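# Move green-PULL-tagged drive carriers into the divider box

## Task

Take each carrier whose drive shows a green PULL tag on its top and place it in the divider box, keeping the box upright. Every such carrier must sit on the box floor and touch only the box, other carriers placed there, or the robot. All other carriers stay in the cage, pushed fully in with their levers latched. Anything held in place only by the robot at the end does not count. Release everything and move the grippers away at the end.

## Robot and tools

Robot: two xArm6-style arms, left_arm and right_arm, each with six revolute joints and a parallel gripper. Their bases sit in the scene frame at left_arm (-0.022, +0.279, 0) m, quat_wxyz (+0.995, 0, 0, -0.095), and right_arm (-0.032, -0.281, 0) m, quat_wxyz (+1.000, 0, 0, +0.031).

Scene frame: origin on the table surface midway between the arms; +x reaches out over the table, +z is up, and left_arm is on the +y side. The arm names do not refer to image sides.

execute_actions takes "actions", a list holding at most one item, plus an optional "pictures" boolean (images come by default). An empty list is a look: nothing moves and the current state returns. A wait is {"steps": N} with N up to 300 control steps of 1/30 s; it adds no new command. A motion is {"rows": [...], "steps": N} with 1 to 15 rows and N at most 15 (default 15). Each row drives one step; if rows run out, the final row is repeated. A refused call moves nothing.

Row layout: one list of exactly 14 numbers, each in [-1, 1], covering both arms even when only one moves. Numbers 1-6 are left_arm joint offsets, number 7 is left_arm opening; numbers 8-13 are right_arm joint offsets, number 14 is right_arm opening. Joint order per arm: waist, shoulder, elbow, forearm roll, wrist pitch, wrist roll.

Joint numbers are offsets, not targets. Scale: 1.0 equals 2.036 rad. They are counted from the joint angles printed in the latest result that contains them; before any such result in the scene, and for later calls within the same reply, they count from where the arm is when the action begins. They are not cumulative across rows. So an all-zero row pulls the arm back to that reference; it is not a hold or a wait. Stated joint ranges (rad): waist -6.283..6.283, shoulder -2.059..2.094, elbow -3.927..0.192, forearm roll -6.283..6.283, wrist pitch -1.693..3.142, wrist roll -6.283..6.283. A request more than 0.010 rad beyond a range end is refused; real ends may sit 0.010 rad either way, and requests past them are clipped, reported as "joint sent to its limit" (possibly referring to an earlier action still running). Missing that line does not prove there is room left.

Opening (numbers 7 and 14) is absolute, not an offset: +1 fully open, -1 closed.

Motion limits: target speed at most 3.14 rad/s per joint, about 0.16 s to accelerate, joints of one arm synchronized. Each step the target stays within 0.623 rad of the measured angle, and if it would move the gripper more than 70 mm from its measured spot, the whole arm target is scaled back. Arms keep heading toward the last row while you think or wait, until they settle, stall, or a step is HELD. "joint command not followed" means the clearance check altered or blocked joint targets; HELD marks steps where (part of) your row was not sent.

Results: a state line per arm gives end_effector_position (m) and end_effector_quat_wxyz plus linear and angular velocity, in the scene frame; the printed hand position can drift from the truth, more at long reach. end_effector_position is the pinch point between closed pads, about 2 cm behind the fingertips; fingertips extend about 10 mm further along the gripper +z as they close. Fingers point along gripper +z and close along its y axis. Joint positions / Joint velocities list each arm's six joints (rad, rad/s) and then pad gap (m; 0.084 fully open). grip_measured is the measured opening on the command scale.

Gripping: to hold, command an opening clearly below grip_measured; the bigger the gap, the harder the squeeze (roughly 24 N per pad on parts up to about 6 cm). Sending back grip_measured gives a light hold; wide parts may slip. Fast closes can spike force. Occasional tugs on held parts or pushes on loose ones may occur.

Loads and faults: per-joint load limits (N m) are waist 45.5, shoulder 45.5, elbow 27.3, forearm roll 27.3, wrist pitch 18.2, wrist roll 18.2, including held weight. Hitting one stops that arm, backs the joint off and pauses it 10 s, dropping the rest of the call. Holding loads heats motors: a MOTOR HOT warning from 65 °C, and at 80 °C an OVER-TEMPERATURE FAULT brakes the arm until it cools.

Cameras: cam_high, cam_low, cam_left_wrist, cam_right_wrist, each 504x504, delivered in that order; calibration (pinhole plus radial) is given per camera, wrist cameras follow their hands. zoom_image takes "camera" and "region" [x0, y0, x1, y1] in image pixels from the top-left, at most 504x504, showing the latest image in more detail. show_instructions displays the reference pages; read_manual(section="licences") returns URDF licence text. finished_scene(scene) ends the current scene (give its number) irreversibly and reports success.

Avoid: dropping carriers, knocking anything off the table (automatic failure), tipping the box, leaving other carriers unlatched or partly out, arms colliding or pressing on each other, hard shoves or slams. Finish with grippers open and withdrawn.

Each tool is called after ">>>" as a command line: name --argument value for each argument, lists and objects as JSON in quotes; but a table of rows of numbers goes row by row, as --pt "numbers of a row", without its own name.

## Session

>>> execute_actions --actions '[]'

Scene clock: 0.00 s of 9097.00 s.
left_arm: end_effector_position=(+0.2227, +0.3425, +0.3494) grip_measured=+1.00 end_effector_quat_wxyz=(+0.637, +0.684, -0.264, -0.237) end_effector_velocity=(-0.000, +0.000, +0.000) end_effector_angular_velocity=(+0.001, -0.001, +0.000) | right_arm: end_effector_position=(+0.3653, -0.2573, +0.2482) grip_measured=+1.00 end_effector_quat_wxyz=(+0.001, +0.999, +0.032, -0.003) end_effector_velocity=(+0.000, +0.000, +0.001) end_effector_angular_velocity=(+0.000, -0.002, -0.000)
Joint positions: left_arm=[ 0.793  0.275 -1.371 -0.44   2.543  1.194  0.084] | right_arm=[-0.    -0.266 -0.923 -0.002  1.195 -0.002  0.084]
Joint velocities: left_arm=[ 0.    -0.001 -0.     0.     0.    -0.     0.   ] | right_arm=[ 0.    -0.001 -0.001  0.    -0.     0.001  0.   ]
camera_calibration (this result's frames):
cam_left_wrist: T_world_to_cam=[[-0.0536643, -0.0231817, 0.99829, -0.298874], [-0.74644, 0.664995, -0.0246837, 0.0135049], [-0.663285, -0.746488, -0.0529902, 0.551347], [0, 0, 0, 1]] pos_world=[0.359742, 0.395665, 0.327912]
cam_right_wrist: T_world_to_cam=[[0.0822028, -0.996613, -0.00218242, -0.24996], [-0.996615, -0.0822003, -0.00121469, 0.417024], [0.00103118, 0.00227488, -0.999997, 0.378934], [0, 0, 0, 1]] pos_world=[0.43577, -0.215696, 0.378894]

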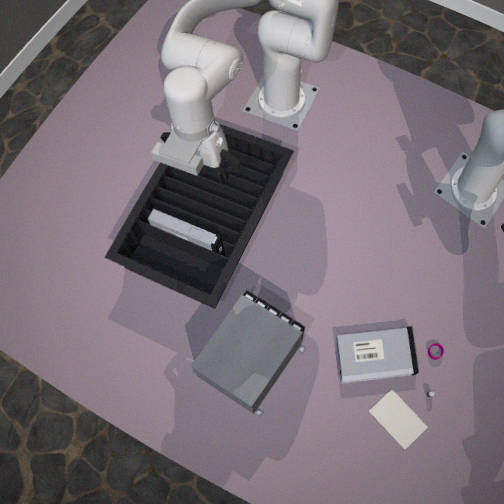

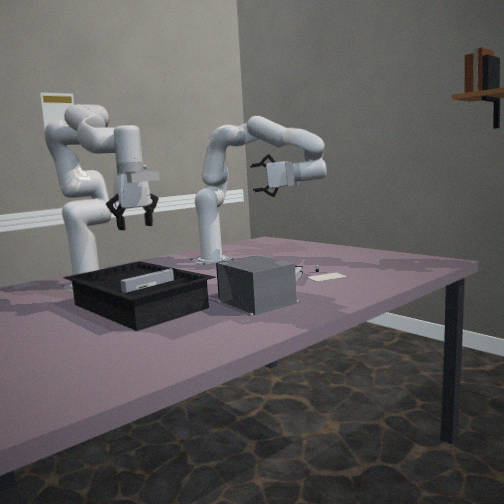

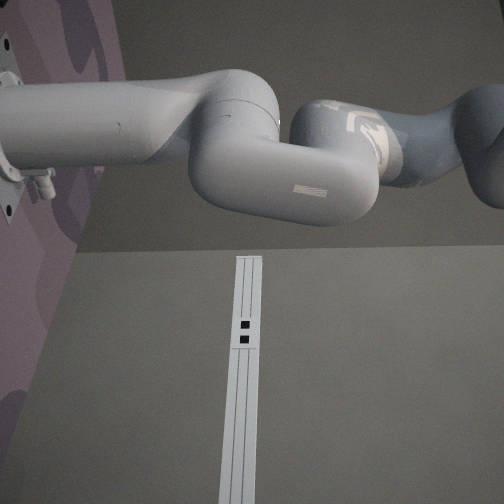

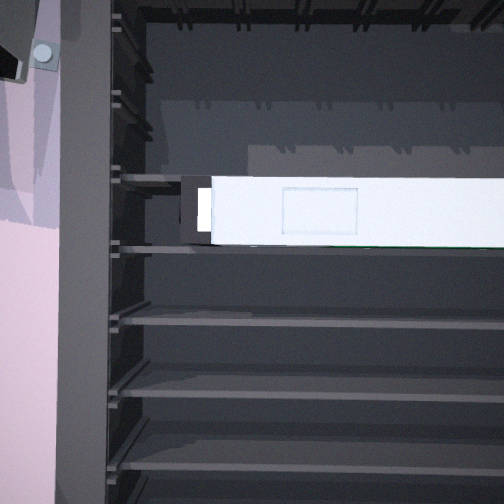

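>>> show_instructions

Reference images for this scene: manual page 1, manual page 2, manual page 3, manual page 4, manual page 5, manual page 6.

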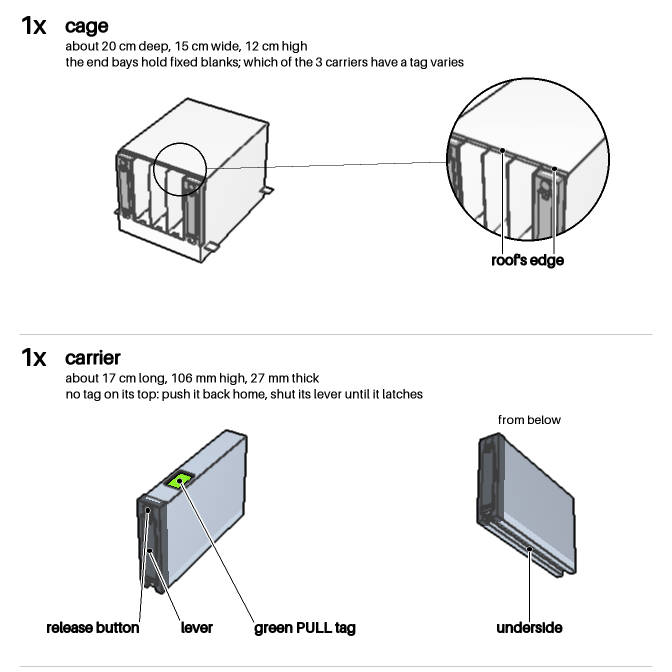

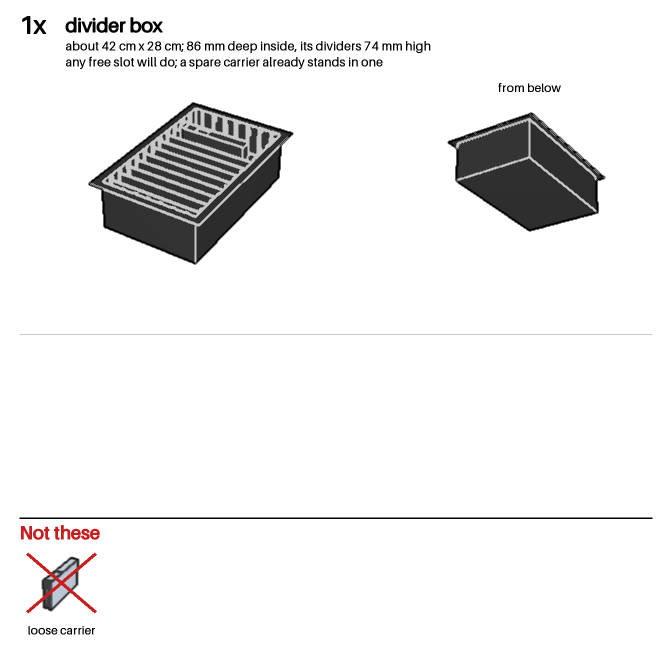

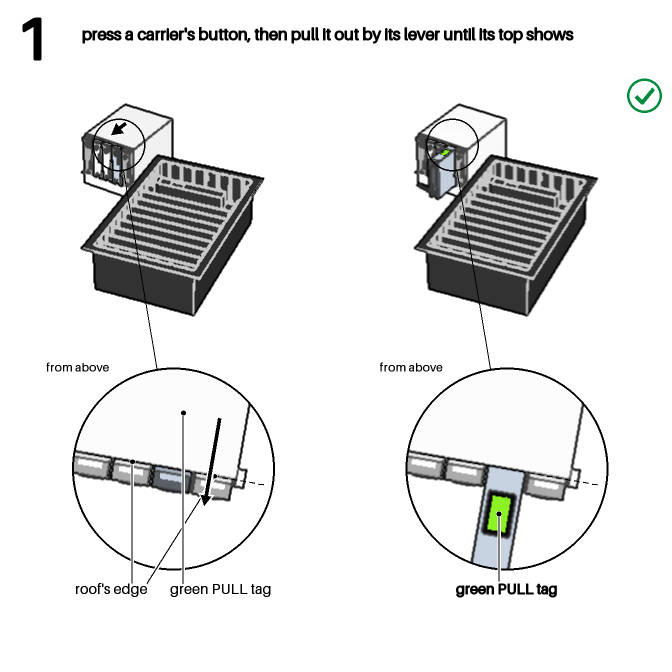

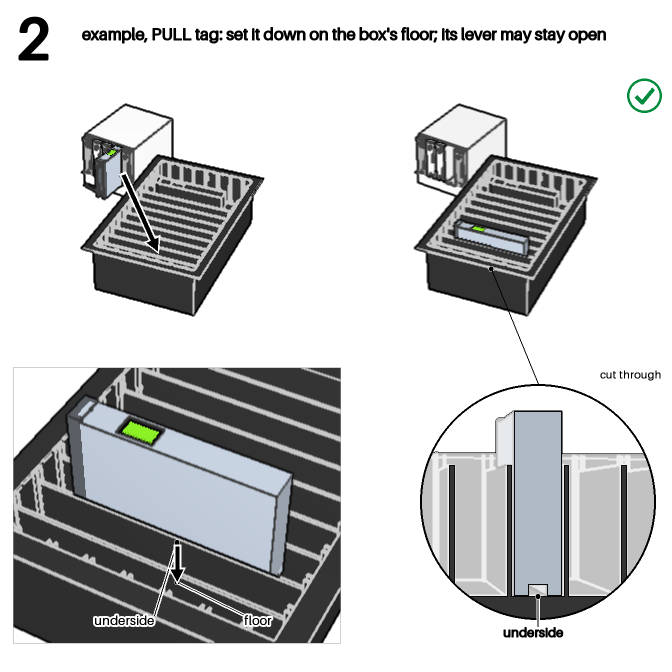

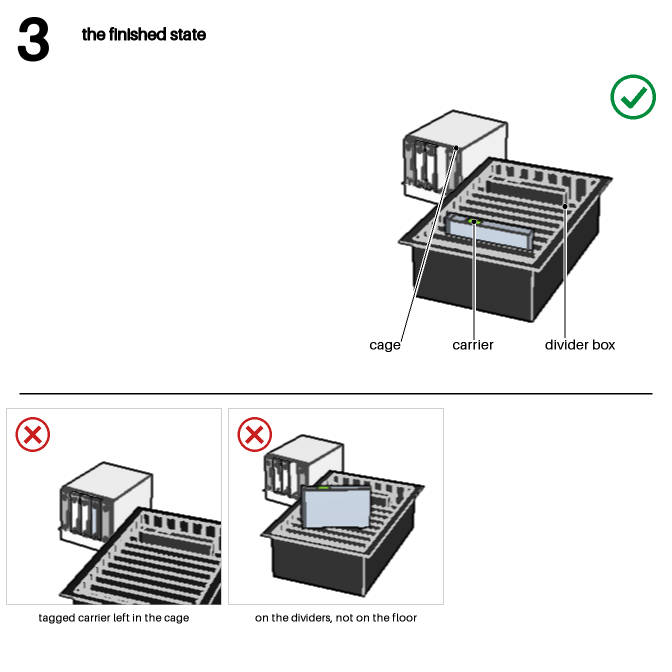

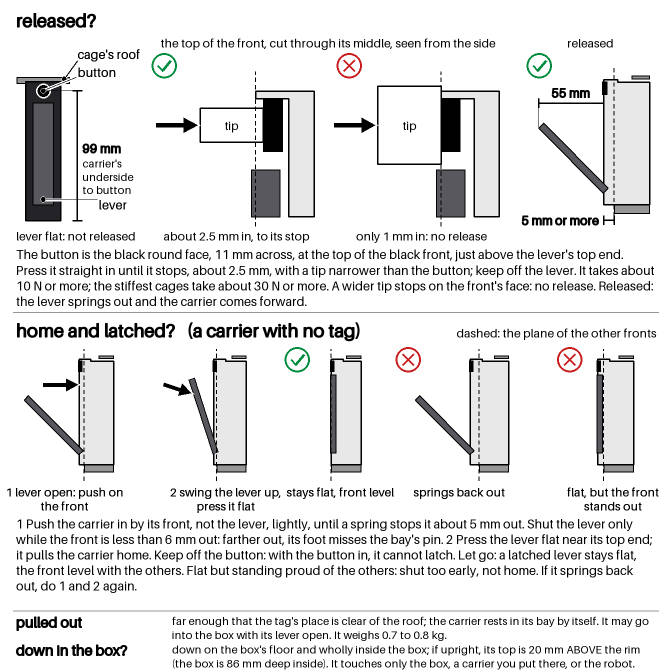

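>>> execute_actions --actions '[{"rows":[[-0.506,-0.232,0,0.216,-1,-0.586,0,-0.5,0,0,0,0,0,1]]}]' --pictures false

>>> execute_actions --actions '[{"steps":60}]' --pictures false

Scene clock: 9.47 s of 9097.00 s.
left_arm: end_effector_position=(+0.3001, +0.2556, +0.3263) grip_measured=-0.01 end_effector_quat_wxyz=(+0.162, +0.913, -0.287, -0.240) end_effector_velocity=(+0.239, -0.247, +0.012) end_effector_angular_velocity=(+1.014, -1.265, +0.033) | right_arm: end_effector_position=(+0.3454, -0.4079, +0.2482) grip_measured=+1.00 end_effector_quat_wxyz=(+0.000, +0.987, -0.160, -0.003) end_effector_velocity=(-0.116, -0.344, +0.000) end_effector_angular_velocity=(-0.001, -0.000, -0.910)
Joint positions: left_arm=[ 0.235 -0.042 -1.372 -0.147  1.983  0.633  0.044] | right_arm=[-0.384 -0.266 -0.923 -0.002  1.195 -0.002  0.084]
Joint velocities: left_arm=[-1.041 -0.333  0.006  0.316 -1.148 -1.15  -0.   ] | right_arm=[-0.911 -0.001  0.    -0.     0.    -0.001 -0.   ]
Steps of this call (steps 1 to 90: nothing new was sent; then 5.97 s passed at rest; steps 91 to 105: all 15 steps of this action). Readings (joint positions):
91: left_arm=[0.793 0.275 -1.371 -0.440 2.543 1.194] | right_arm=[-0.001 -0.266 -0.923 -0.002 1.195 -0.002]
92: left_arm=[0.791 0.273 -1.370 -0.437 2.539 1.190] | right_arm=[-0.003 -0.266 -0.923 -0.001 1.195 -0.002]
94: left_arm=[0.755 0.247 -1.367 -0.408 2.497 1.149] | right_arm=[-0.039 -0.266 -0.923 -0.001 1.195 -0.002]
98: left_arm=[0.536 0.089 -1.373 -0.268 2.285 0.936] | right_arm=[-0.172 -0.266 -0.924 -0.002 1.195 -0.002]
105: the state above

Scene clock: 11.47 s of 9097.00 s.
left_arm: end_effector_position=(+0.5204, +0.0328, +0.5763) grip_measured=-0.01 end_effector_quat_wxyz=(+0.107, +0.843, -0.183, +0.494) end_effector_velocity=(+0.000, -0.000, -0.000) end_effector_angular_velocity=(+0.000, +0.000, -0.000) | right_arm: end_effector_position=(+0.1970, -0.6068, +0.2482) grip_measured=+1.00 end_effector_quat_wxyz=(-0.001, +0.888, -0.459, -0.003) end_effector_velocity=(+0.000, +0.000, -0.000) end_effector_angular_velocity=(+0.001, -0.000, +0.000)
Joint positions: left_arm=[-0.237 -0.197 -1.371 -0.     0.507  0.001  0.044] | right_arm=[-1.018 -0.266 -0.923 -0.002  1.195 -0.002  0.084]
Joint velocities: left_arm=[-0.     0.001 -0.001 -0.    -0.    -0.     0.   ] | right_arm=[ 0.     0.001 -0.     0.001  0.    -0.    -0.   ]
Steps of this call (steps 1 to 60: the robot went on to your last target). Readings (joint positions):
1: left_arm=[0.201 -0.052 -1.371 -0.137 1.944 0.595] | right_arm=[-0.415 -0.266 -0.923 -0.002 1.195 -0.002]
2: left_arm=[0.170 -0.063 -1.371 -0.127 1.904 0.555] | right_arm=[-0.445 -0.266 -0.923 -0.002 1.195 -0.002]
4: left_arm=[0.112 -0.082 -1.371 -0.109 1.824 0.478] | right_arm=[-0.506 -0.266 -0.923 -0.002 1.195 -0.002]
8: left_arm=[0.017 -0.113 -1.371 -0.079 1.658 0.348] | right_arm=[-0.628 -0.266 -0.923 -0.002 1.195 -0.002]
60: the state above
All arms were judged still, so your last target was given up. Only a new action makes them travel on or press farther. Fingers that are still opening or closing keep moving.

>>> execute_actions --actions '[{"rows":[[0,0,0.5535,0,-0.425,0,0,0,0,0,0,0,0,1]]}]' --pictures false

>>> execute_actions --actions '[{"steps":50}]'

Scene clock: 15.40 s of 9097.00 s.
left_arm: end_effector_position=(+0.5212, +0.0325, +0.4266) grip_measured=-0.01 end_effector_quat_wxyz=(+0.106, +0.846, -0.183, +0.490) end_effector_velocity=(-0.070, +0.032, -0.376) end_effector_angular_velocity=(+0.075, +0.165, +0.000) | right_arm: end_effector_position=(+0.1970, -0.6068, +0.2482) grip_measured=+1.00 end_effector_quat_wxyz=(-0.001, +0.888, -0.459, -0.003) end_effector_velocity=(+0.000, -0.000, +0.001) end_effector_angular_velocity=(-0.002, -0.001, +0.001)
Joint positions: left_arm=[-0.237 -0.196 -0.95  -0.     0.096  0.001  0.044] | right_arm=[-1.018 -0.266 -0.923 -0.002  1.195 -0.002  0.084]
Joint velocities: left_arm=[-0.     0.004  0.953  0.    -0.775 -0.    -0.   ] | right_arm=[ 0.    -0.001 -0.001 -0.    -0.    -0.001  0.   ]
Steps of this call (steps 1 to 90: nothing new was sent; then 0.43 s passed at rest; steps 91 to 105: all 15 steps of this action). Readings (joint positions):
91: left_arm=[-0.237 -0.197 -1.371 -0.000 0.507 0.001] | right_arm=[-1.018 -0.266 -0.923 -0.002 1.195 -0.002]
92: left_arm=[-0.237 -0.197 -1.368 -0.000 0.503 0.001] | right_arm=[-1.018 -0.266 -0.923 -0.002 1.195 -0.002]
94: left_arm=[-0.237 -0.200 -1.334 -0.000 0.461 0.001] | right_arm=[-1.018 -0.266 -0.923 -0.002 1.195 -0.002]
98: left_arm=[-0.237 -0.196 -1.183 -0.000 0.321 0.001] | right_arm=[-1.018 -0.266 -0.923 -0.002 1.195 -0.002]
105: the state above

Scene clock: 17.07 s of 9097.00 s.
left_arm: end_effector_position=(+0.3840, +0.0949, +0.1588) grip_measured=-0.01 end_effector_quat_wxyz=(+0.082, +0.900, -0.195, +0.380) end_effector_velocity=(-0.000, +0.000, -0.000) end_effector_angular_velocity=(-0.000, +0.001, +0.001) | right_arm: end_effector_position=(+0.1970, -0.6068, +0.2482) grip_measured=+1.00 end_effector_quat_wxyz=(-0.001, +0.888, -0.459, -0.003) end_effector_velocity=(-0.000, -0.000, +0.000) end_effector_angular_velocity=(-0.000, +0.000, -0.001)
Joint positions: left_arm=[-0.237 -0.197 -0.244 -0.    -0.358  0.001  0.044] | right_arm=[-1.018 -0.266 -0.923 -0.002  1.195 -0.002  0.084]
Joint velocities: left_arm=[ 0.     0.     0.    -0.     0.    -0.001 -0.   ] | right_arm=[-0.001 -0.    -0.    -0.     0.     0.     0.   ]
Steps of this call (steps 1 to 45: the robot went on to your last target; steps 46 to 50: nothing new was sent). Readings (joint positions):
1: left_arm=[-0.237 -0.196 -0.918 -0.000 0.071 0.001] | right_arm=[-1.018 -0.266 -0.923 -0.002 1.195 -0.002]
2: left_arm=[-0.237 -0.196 -0.888 -0.000 0.048 0.001] | right_arm=[-1.018 -0.266 -0.923 -0.002 1.195 -0.002]
4: left_arm=[-0.237 -0.196 -0.830 -0.000 0.008 0.001] | right_arm=[-1.018 -0.266 -0.923 -0.002 1.195 -0.002]
8: left_arm=[-0.237 -0.197 -0.717 -0.000 -0.063 0.001] | right_arm=[-1.018 -0.266 -0.923 -0.002 1.195 -0.002]
50: the state above
All arms were judged still, so your last target was given up. Only a new action makes them travel on or press farther. Fingers that are still opening or closing keep moving.
camera_calibration (this result's frames):
cam_left_wrist: T_world_to_cam=[[-0.436216, -0.899821, 0.00619112, 0.281921], [-0.630771, 0.300865, -0.715268, 0.393677], [0.64175, -0.315917, -0.698823, 0.0239528], [0, 0, 0, 1]] pos_world=[0.355927, 0.142802, 0.296578]
cam_right_wrist: T_world_to_cam=[[-0.804917, -0.593383, -0.00218259, -0.164966], [-0.593382, 0.80492, -0.00121462, 0.679481], [0.00247754, 0.000317442, -0.999997, 0.37843], [0, 0, 0, 1]] pos_world=[0.26947, -0.644936, 0.378894]

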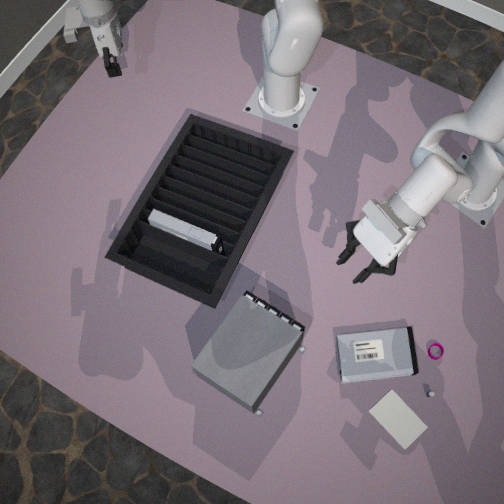

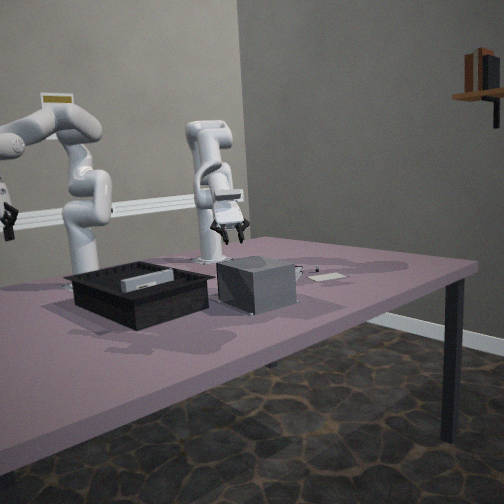

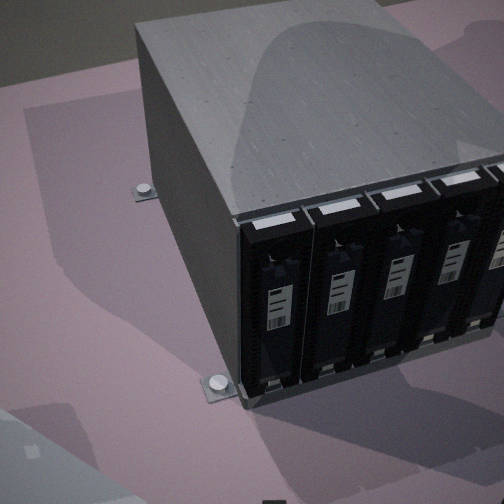

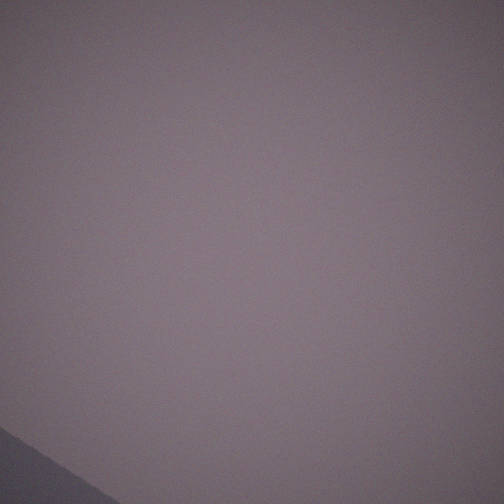

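>>> zoom_image --camera "cam_left_wrist" --region '[230,150,504,300]'

Region (230, 150, 504, 300) of cam_left_wrist's 504x504 image, scaled by 1.839, with more detail than that image has; it fills the top 276 rows of this view, and the rest is white.

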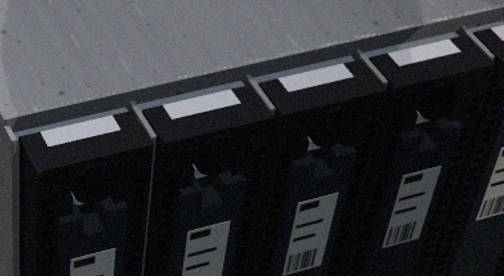

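>>> execute_actions --actions '[{"rows":[[-0.032,0.2384,-0.2048,0,-0.034,0,0,0,0,0,0,0,0,1]]}]' --pictures false

>>> execute_actions --actions '[{"steps":25}]'

Scene clock: 29.10 s of 9097.00 s.
left_arm: end_effector_position=(+0.4682, +0.0190, +0.1162) grip_measured=-0.01 end_effector_quat_wxyz=(+0.094, +0.894, -0.223, +0.376) end_effector_velocity=(+0.051, -0.055, -0.056) end_effector_angular_velocity=(+0.003, +0.007, -0.044) | right_arm: end_effector_position=(+0.1970, -0.6068, +0.2482) grip_measured=+1.00 end_effector_quat_wxyz=(-0.001, +0.888, -0.459, -0.003) end_effector_velocity=(+0.000, +0.000, -0.000) end_effector_angular_velocity=(+0.001, +0.000, +0.001)
Joint positions: left_arm=[-0.298  0.261 -0.635 -0.    -0.422  0.001  0.044] | right_arm=[-1.018 -0.266 -0.923 -0.002  1.195 -0.002  0.084]
Joint velocities: left_arm=[-0.045  0.342 -0.282 -0.001 -0.053 -0.     0.   ] | right_arm=[ 0.     0.001  0.     0.     0.    -0.    -0.   ]
Steps of this call (steps 1 to 90: nothing new was sent; then 8.53 s passed at rest; steps 91 to 105: all 15 steps of this action). Readings (joint positions):
91: left_arm=[-0.237 -0.197 -0.244 -0.000 -0.358 0.001] | right_arm=[-1.018 -0.266 -0.923 -0.002 1.195 -0.002]
92: left_arm=[-0.237 -0.194 -0.246 -0.000 -0.358 0.001] | right_arm=[-1.018 -0.266 -0.923 -0.002 1.195 -0.002]
94: left_arm=[-0.242 -0.155 -0.279 -0.000 -0.364 0.001] | right_arm=[-1.018 -0.266 -0.923 -0.002 1.195 -0.002]
98: left_arm=[-0.267 0.027 -0.439 -0.000 -0.390 0.001] | right_arm=[-1.018 -0.266 -0.923 -0.002 1.195 -0.002]
105: the state above

Scene clock: 29.93 s of 9097.00 s.
left_arm: end_effector_position=(+0.4735, +0.0140, +0.1130) grip_measured=-0.01 end_effector_quat_wxyz=(+0.095, +0.893, -0.224, +0.378) end_effector_velocity=(-0.000, -0.000, -0.000) end_effector_angular_velocity=(-0.001, +0.001, +0.001) | right_arm: end_effector_position=(+0.1970, -0.6068, +0.2482) grip_measured=+1.00 end_effector_quat_wxyz=(-0.001, +0.888, -0.459, -0.003) end_effector_velocity=(+0.000, -0.000, +0.000) end_effector_angular_velocity=(-0.000, -0.000, -0.001)
Joint positions: left_arm=[-0.302  0.288 -0.661 -0.    -0.427  0.001  0.044] | right_arm=[-1.018 -0.266 -0.923 -0.002  1.195 -0.002  0.084]
Joint velocities: left_arm=[-0.     0.    -0.     0.     0.    -0.002  0.   ] | right_arm=[-0.001  0.001 -0.001 -0.     0.     0.001  0.   ]
Steps of this call (steps 1 to 25: the robot went on to your last target). Readings (joint positions):
1: left_arm=[-0.299 0.270 -0.643 -0.000 -0.424 0.001] | right_arm=[-1.018 -0.266 -0.923 -0.002 1.195 -0.002]
2: left_arm=[-0.300 0.275 -0.648 -0.000 -0.425 0.001] | right_arm=[-1.018 -0.266 -0.923 -0.002 1.195 -0.002]
4: left_arm=[-0.301 0.282 -0.654 -0.000 -0.426 0.001] | right_arm=[-1.018 -0.266 -0.923 -0.002 1.195 -0.002]
8: left_arm=[-0.301 0.286 -0.659 -0.000 -0.427 0.001] | right_arm=[-1.018 -0.266 -0.923 -0.002 1.195 -0.002]
25: the state above
camera_calibration (this result's frames):
cam_left_wrist: T_world_to_cam=[[-0.493853, -0.869524, 0.00615114, 0.275345], [-0.609312, 0.340999, -0.715863, 0.430993], [0.620362, -0.357279, -0.698214, -0.0803976], [0, 0, 0, 1]] pos_world=[0.448465, 0.0637268, 0.250704]
cam_right_wrist: T_world_to_cam=[[-0.804917, -0.593383, -0.00218272, -0.164966], [-0.593382, 0.80492, -0.00121458, 0.679481], [0.00247762, 0.00031755, -0.999997, 0.37843], [0, 0, 0, 1]] pos_world=[0.26947, -0.644936, 0.378894]

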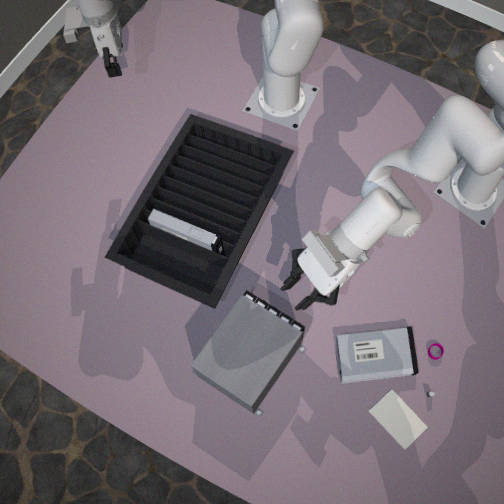

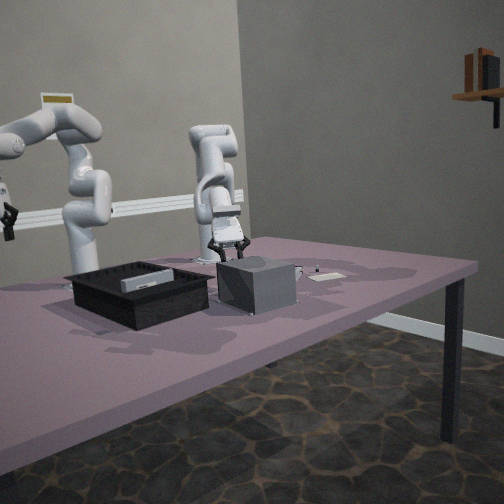

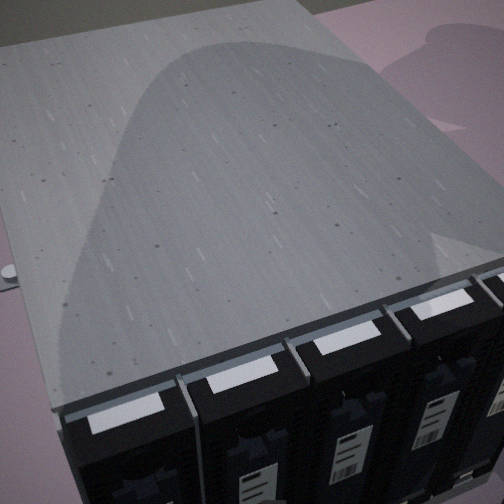

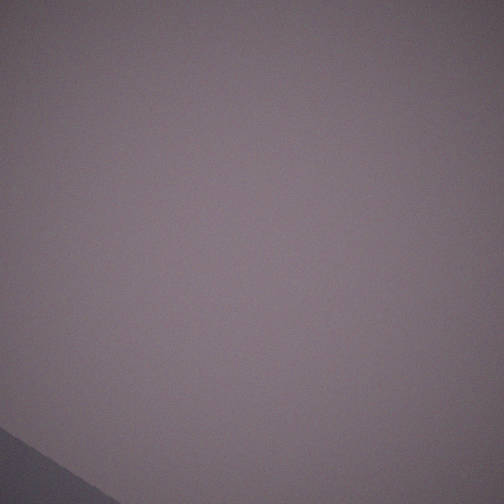

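>>> execute_actions --actions '[{"rows":[[0.0033,0.013,-0.0219,0,0.0089,0,0,0,0,0,0,0,0,1]]}]'

Scene clock: 34.33 s of 9097.00 s.
left_arm: end_effector_position=(+0.4857, +0.0118, +0.1129) grip_measured=-0.01 end_effector_quat_wxyz=(+0.093, +0.894, -0.222, +0.378) end_effector_velocity=(+0.001, -0.000, -0.000) end_effector_angular_velocity=(-0.000, +0.000, +0.001) | right_arm: end_effector_position=(+0.1970, -0.6068, +0.2482) grip_measured=+1.00 end_effector_quat_wxyz=(-0.001, +0.888, -0.459, -0.003) end_effector_velocity=(-0.000, -0.000, +0.001) end_effector_angular_velocity=(-0.001, -0.001, -0.001)
Joint positions: left_arm=[-0.295  0.314 -0.705 -0.    -0.409  0.001  0.044] | right_arm=[-1.018 -0.266 -0.923 -0.002  1.195 -0.002  0.084]
Joint velocities: left_arm=[ 0.001  0.003 -0.004 -0.     0.002 -0.     0.   ] | right_arm=[-0.    -0.001 -0.    -0.     0.     0.001  0.   ]
Steps of this call (steps 1 to 15: the robot went on to your last target; steps 16 to 90: nothing new was sent; then 0.90 s passed at rest; steps 91 to 105: all 15 steps of this action). Readings (joint positions):
91: left_arm=[-0.302 0.288 -0.661 -0.000 -0.427 0.001] | right_arm=[-1.018 -0.266 -0.923 -0.002 1.195 -0.002]
92: left_arm=[-0.301 0.290 -0.663 -0.000 -0.426 0.001] | right_arm=[-1.018 -0.266 -0.923 -0.002 1.195 -0.002]
94: left_arm=[-0.299 0.300 -0.680 -0.000 -0.419 0.001] | right_arm=[-1.018 -0.266 -0.923 -0.002 1.195 -0.002]
98: left_arm=[-0.296 0.312 -0.701 -0.000 -0.411 0.001] | right_arm=[-1.018 -0.266 -0.923 -0.002 1.195 -0.002]
105: the state above
camera_calibration (this result's frames):
cam_left_wrist: T_world_to_cam=[[-0.48808, -0.872777, 0.00615667, 0.276679], [-0.611646, 0.337, -0.715766, 0.440351], [0.622629, -0.353117, -0.698313, -0.0899356], [0, 0, 0, 1]] pos_world=[0.460377, 0.0613231, 0.250681]
cam_right_wrist: T_world_to_cam=[[-0.804917, -0.593383, -0.00218274, -0.164966], [-0.593382, 0.80492, -0.0012147, 0.679481], [0.00247772, 0.000317462, -0.999997, 0.37843], [0, 0, 0, 1]] pos_world=[0.26947, -0.644936, 0.378894]

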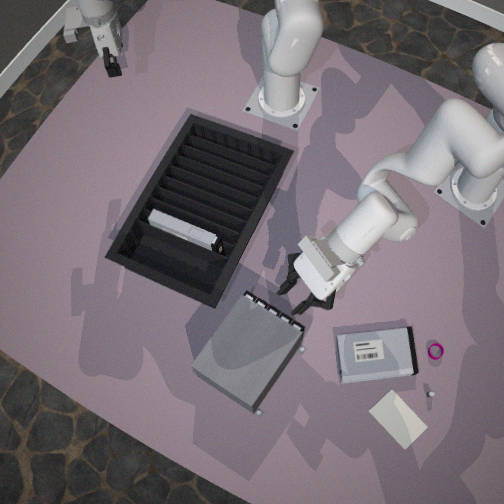

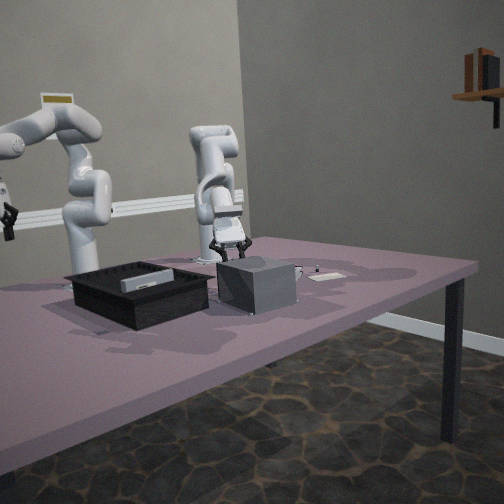

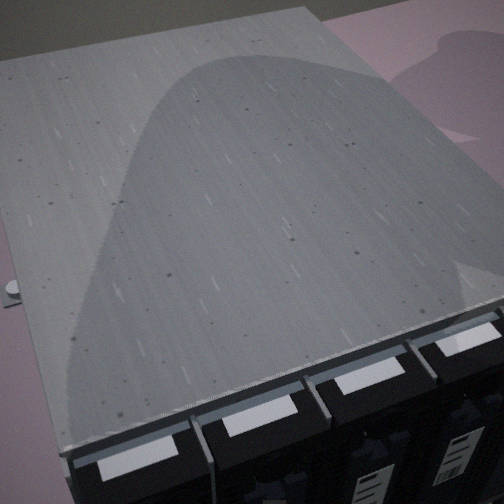

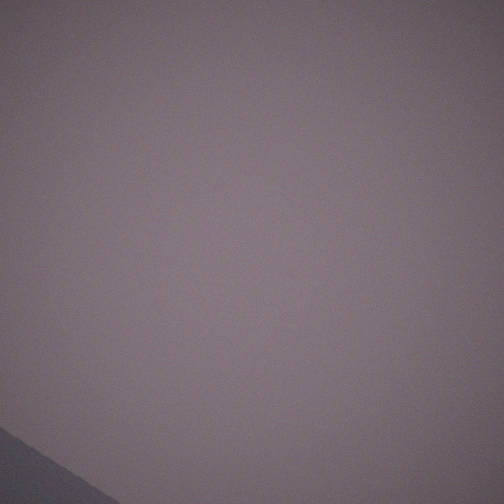

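Button ≈(274,463); about 10 mm left. Advance 14 mm ramped.

>>> execute_actions --actions '[{"rows":[[0,0.004,-0.0066,0,0.0027,0,0,0,0,0,0,0,0,1],[0,0.004,-0.0066,0,0.0027,0,0,0,0,0,0,0,0,1],[0,0.008,-0.0132,0,0.0054,0,0,0,0,0,0,0,0,1],[0,0.008,-0.0132,0,0.0054,0,0,0,0,0,0,0,0,1],[0,0.01,-0.017,0,0.007,0,0,0,0,0,0,0,0,1],[0,0.01,-0.017,0,0.007,0,0,0,0,0,0,0,0,1],[0,0.012,-0.0204,0,0.0084,0,0,0,0,0,0,0,0,1],[0,0.012,-0.0204,0,0.0084,0,0,0,0,0,0,0,0,1],[0,0.0137,-0.0233,0,0.0096,0,0,0,0,0,0,0,0,1],[0,0.0137,-0.0233,0,0.0096,0,0,0,0,0,0,0,0,1],[0,0.0153,-0.026,0,0.0107,0,0,0,0,0,0,0,0,1]]}]' --pictures false

>>> execute_actions --actions '[{"steps":10}]'

Scene clock: 40.63 s of 9097.00 s.
left_arm: end_effector_position=(+0.4961, +0.0061, +0.1117) grip_measured=-0.01 end_effector_quat_wxyz=(+0.093, +0.895, -0.222, +0.376) end_effector_velocity=(+0.003, -0.004, -0.004) end_effector_angular_velocity=(+0.005, +0.009, -0.005) | right_arm: end_effector_position=(+0.1970, -0.6068, +0.2482) grip_measured=+1.00 end_effector_quat_wxyz=(-0.001, +0.888, -0.459, -0.003) end_effector_velocity=(+0.000, -0.000, +0.000) end_effector_angular_velocity=(-0.001, -0.000, -0.000)
Joint positions: left_arm=[-0.295  0.343 -0.751 -0.    -0.388  0.001  0.044] | right_arm=[-1.018 -0.266 -0.923 -0.002  1.195 -0.002  0.084]
Joint velocities: left_arm=[-0.004  0.016 -0.022  0.     0.017  0.     0.001] | right_arm=[ 0.    -0.001 -0.    -0.     0.     0.001  0.   ]
Steps of this call (steps 1 to 15: the robot went on to your last target; steps 16 to 90: nothing new was sent; then 2.80 s passed at rest; steps 91 to 105: all 15 steps of this action). Readings (joint positions):
91: left_arm=[-0.295 0.315 -0.705 -0.000 -0.409 0.001] | right_arm=[-1.018 -0.266 -0.923 -0.002 1.195 -0.002]
92: left_arm=[-0.295 0.315 -0.707 -0.000 -0.408 0.001] | right_arm=[-1.018 -0.266 -0.923 -0.002 1.195 -0.002]
94: left_arm=[-0.295 0.319 -0.713 -0.000 -0.406 0.001] | right_arm=[-1.018 -0.266 -0.923 -0.002 1.195 -0.002]
98: left_arm=[-0.295 0.330 -0.732 -0.000 -0.398 0.001] | right_arm=[-1.018 -0.266 -0.923 -0.002 1.195 -0.002]
105: the state above

Scene clock: 40.97 s of 9097.00 s.
left_arm: end_effector_position=(+0.4974, +0.0056, +0.1119) grip_measured=-0.01 end_effector_quat_wxyz=(+0.093, +0.895, -0.222, +0.377) end_effector_velocity=(+0.002, -0.000, -0.000) end_effector_angular_velocity=(-0.000, -0.001, +0.000) | right_arm: end_effector_position=(+0.1970, -0.6068, +0.2482) grip_measured=+1.00 end_effector_quat_wxyz=(-0.001, +0.888, -0.459, -0.003) end_effector_velocity=(+0.000, -0.000, +0.000) end_effector_angular_velocity=(+0.000, -0.000, +0.001)
Joint positions: left_arm=[-0.295  0.346 -0.756 -0.    -0.387  0.001  0.044] | right_arm=[-1.018 -0.266 -0.923 -0.002  1.195 -0.002  0.084]
Joint velocities: left_arm=[ 0.001  0.004 -0.006 -0.     0.001  0.001 -0.   ] | right_arm=[ 0.     0.001 -0.001  0.001  0.    -0.001 -0.   ]
Steps of this call (steps 1 to 10: the robot went on to your last target). Readings (joint positions):
1: left_arm=[-0.295 0.344 -0.752 -0.000 -0.388 0.001] | right_arm=[-1.018 -0.266 -0.923 -0.002 1.195 -0.002]
2: left_arm=[-0.295 0.344 -0.752 -0.000 -0.388 0.001] | right_arm=[-1.018 -0.266 -0.923 -0.002 1.195 -0.002]
4: left_arm=[-0.295 0.345 -0.754 -0.000 -0.387 0.001] | right_arm=[-1.018 -0.266 -0.923 -0.002 1.195 -0.002]
8: left_arm=[-0.295 0.346 -0.756 -0.000 -0.387 0.001] | right_arm=[-1.018 -0.266 -0.923 -0.002 1.195 -0.002]
10: the state above
camera_calibration (this result's frames):
cam_left_wrist: T_world_to_cam=[[-0.487902, -0.872876, 0.00634373, 0.276937], [-0.613473, 0.337718, -0.713861, 0.449504], [0.620969, -0.352185, -0.700259, -0.0991193], [0, 0, 0, 1]] pos_world=[0.472426, 0.0550172, 0.249717]
cam_right_wrist: T_world_to_cam=[[-0.804917, -0.593383, -0.00218265, -0.164966], [-0.593382, 0.80492, -0.00121473, 0.679481], [0.00247766, 0.000317384, -0.999997, 0.37843], [0, 0, 0, 1]] pos_world=[0.26947, -0.644936, 0.378894]

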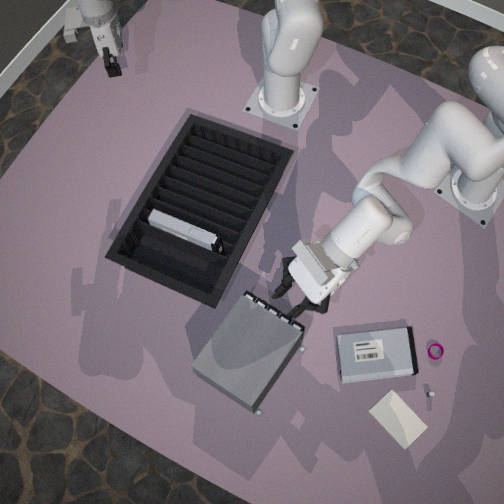

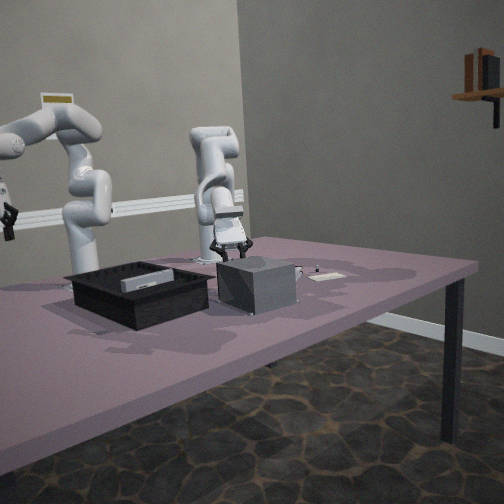

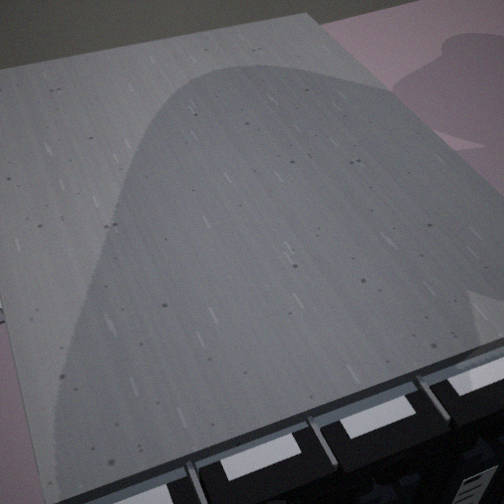

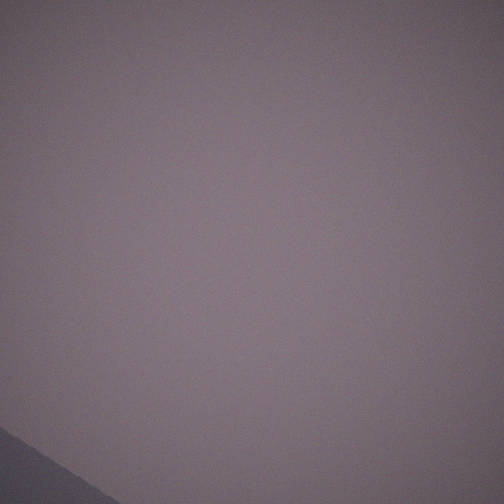

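Push 3 mm more, then back off.

>>> execute_actions --actions '[{"rows":[[0,0.0033,-0.0065,0,0.0023,0,0,0,0,0,0,0,0,1]]}]' --pictures false

>>> execute_actions --actions '[{"rows":[[0,-0.012,0.02,0,-0.008,0,0,0,0,0,0,0,0,1]],"steps":10}]' --pictures false

>>> execute_actions --actions '[{"rows":[[0,-0.14,0.082,0,0.058,0,0,0,0,0,0,0,0,1]]}]'

Scene clock: 45.50 s of 9097.00 s.
left_arm: end_effector_position=(+0.4985, +0.0042, +0.1109) grip_measured=-0.01 end_effector_quat_wxyz=(+0.093, +0.895, -0.222, +0.376) end_effector_velocity=(+0.005, -0.000, +0.000) end_effector_angular_velocity=(-0.002, -0.001, +0.006) | right_arm: end_effector_position=(+0.1970, -0.6068, +0.2482) grip_measured=+1.00 end_effector_quat_wxyz=(-0.001, +0.888, -0.459, -0.003) end_effector_velocity=(-0.000, -0.000, +0.000) end_effector_angular_velocity=(-0.000, -0.000, -0.000)
Joint positions: left_arm=[-0.296  0.352 -0.763  0.    -0.383  0.001  0.044] | right_arm=[-1.018 -0.266 -0.923 -0.002  1.195 -0.002  0.084]
Joint velocities: left_arm=[ 0.003  0.01  -0.017 -0.003  0.004 -0.     0.   ] | right_arm=[ 0. -0.  0. -0. -0.  0.  0.]
Steps of this call (steps 1 to 15: the robot went on to your last target; steps 16 to 90: nothing new was sent; then 1.03 s passed at rest; steps 91 to 105: all 15 steps of this action). Readings (joint positions):
91: left_arm=[-0.295 0.346 -0.757 -0.000 -0.387 0.001] | right_arm=[-1.018 -0.266 -0.923 -0.002 1.195 -0.002]
92: left_arm=[-0.295 0.346 -0.758 -0.000 -0.387 0.001] | right_arm=[-1.018 -0.266 -0.923 -0.002 1.195 -0.002]
94: left_arm=[-0.295 0.348 -0.761 -0.000 -0.385 0.001] | right_arm=[-1.018 -0.266 -0.923 -0.002 1.195 -0.002]
98: left_arm=[-0.295 0.349 -0.762 -0.000 -0.384 0.001] | right_arm=[-1.018 -0.266 -0.923 -0.002 1.195 -0.002]
105: the state above

Scene clock: 45.83 s of 9097.00 s.
left_arm: end_effector_position=(+0.4917, +0.0080, +0.1133) grip_measured=-0.01 end_effector_quat_wxyz=(+0.093, +0.894, -0.222, +0.378) end_effector_velocity=(-0.005, +0.006, +0.005) end_effector_angular_velocity=(-0.007, -0.009, +0.007) | right_arm: end_effector_position=(+0.1970, -0.6068, +0.2482) grip_measured=+1.00 end_effector_quat_wxyz=(-0.001, +0.888, -0.459, -0.003) end_effector_velocity=(-0.001, -0.001, -0.000) end_effector_angular_velocity=(-0.000, +0.001, -0.001)
Joint positions: left_arm=[-0.296  0.329 -0.731  0.    -0.399  0.001  0.043] | right_arm=[-1.018 -0.266 -0.923 -0.002  1.195 -0.002  0.084]
Joint velocities: left_arm=[ 0.004 -0.028  0.034 -0.003 -0.017 -0.002  0.   ] | right_arm=[-0.001  0.001 -0.001 -0.001 -0.     0.001  0.   ]
Steps of this call (steps 1 to 10: all 10 steps of this action). Readings (joint positions):
1: left_arm=[-0.296 0.352 -0.764 0.000 -0.383 0.001] | right_arm=[-1.018 -0.266 -0.923 -0.002 1.195 -0.002]
2: left_arm=[-0.296 0.351 -0.762 0.000 -0.383 0.001] | right_arm=[-1.018 -0.266 -0.923 -0.002 1.195 -0.002]
4: left_arm=[-0.296 0.343 -0.751 0.000 -0.390 0.001] | right_arm=[-1.018 -0.266 -0.923 -0.002 1.195 -0.002]
8: left_arm=[-0.296 0.332 -0.733 0.001 -0.397 0.001] | right_arm=[-1.018 -0.266 -0.923 -0.002 1.195 -0.002]
10: the state above

Scene clock: 46.33 s of 9097.00 s.
left_arm: end_effector_position=(+0.4530, +0.0286, +0.1682) grip_measured=-0.01 end_effector_quat_wxyz=(+0.093, +0.894, -0.222, +0.378) end_effector_velocity=(-0.009, +0.004, +0.002) end_effector_angular_velocity=(+0.006, +0.011, -0.001) | right_arm: end_effector_position=(+0.1970, -0.6068, +0.2482) grip_measured=+1.00 end_effector_quat_wxyz=(-0.001, +0.888, -0.459, -0.003) end_effector_velocity=(-0.000, -0.000, -0.000) end_effector_angular_velocity=(-0.000, +0.001, +0.001)
Joint positions: left_arm=[-0.296  0.049 -0.566  0.    -0.283  0.001  0.044] | right_arm=[-1.018 -0.266 -0.923 -0.002  1.195 -0.002  0.084]
Joint velocities: left_arm=[-0.001 -0.039  0.028  0.     0.023 -0.     0.   ] | right_arm=[ 0.     0.001 -0.    -0.001  0.    -0.    -0.   ]
Steps of this call (steps 1 to 15: all 15 steps of this action). Readings (joint positions):
1: left_arm=[-0.296 0.328 -0.730 0.000 -0.400 0.001] | right_arm=[-1.018 -0.266 -0.923 -0.002 1.195 -0.002]
2: left_arm=[-0.296 0.325 -0.727 0.000 -0.398 0.001] | right_arm=[-1.018 -0.266 -0.923 -0.002 1.195 -0.002]
4: left_arm=[-0.295 0.287 -0.702 -0.000 -0.378 0.001] | right_arm=[-1.018 -0.266 -0.923 -0.002 1.195 -0.002]
8: left_arm=[-0.295 0.112 -0.608 0.000 -0.312 0.001] | right_arm=[-1.018 -0.266 -0.923 -0.002 1.195 -0.002]
15: the state above
camera_calibration (this result's frames):
cam_left_wrist: T_world_to_cam=[[-0.489294, -0.872101, 0.00558014, 0.275663], [-0.610957, 0.338199, -0.715788, 0.453846], [0.622353, -0.35364, -0.698295, -0.0248833], [0, 0, 0, 1]] pos_world=[0.427647, 0.0781166, 0.305943]
cam_right_wrist: T_world_to_cam=[[-0.804917, -0.593383, -0.00218281, -0.164966], [-0.593382, 0.80492, -0.0012145, 0.679481], [0.00247765, 0.000317663, -0.999997, 0.37843], [0, 0, 0, 1]] pos_world=[0.26947, -0.644936, 0.378894]

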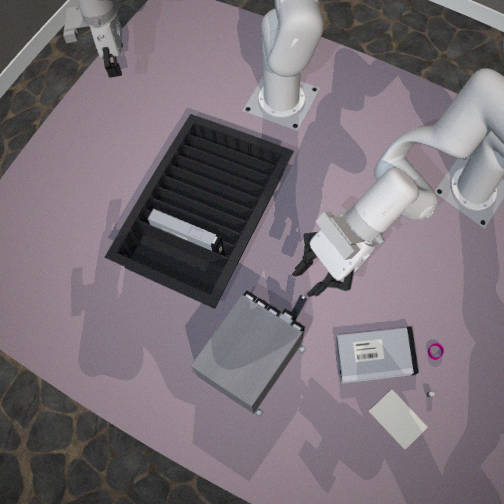

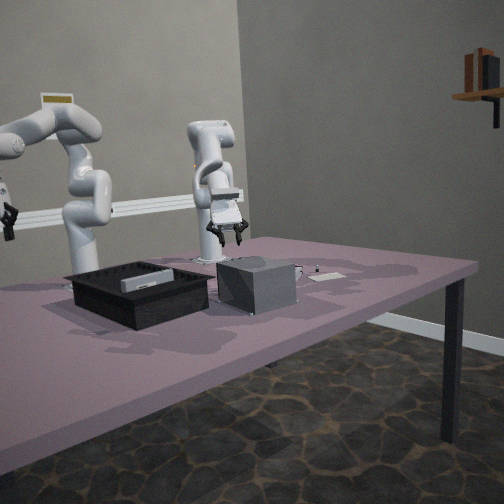

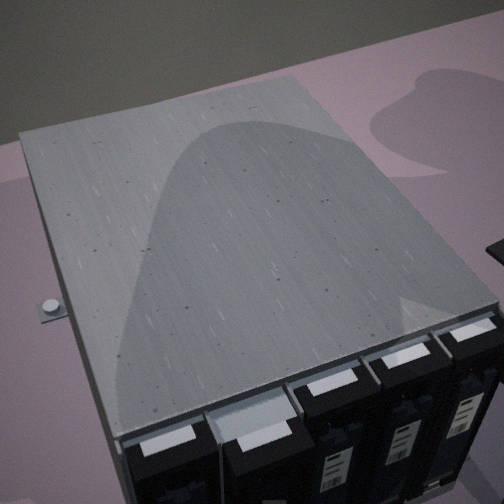

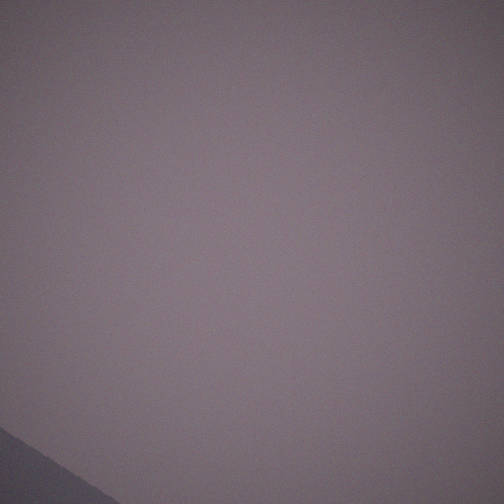

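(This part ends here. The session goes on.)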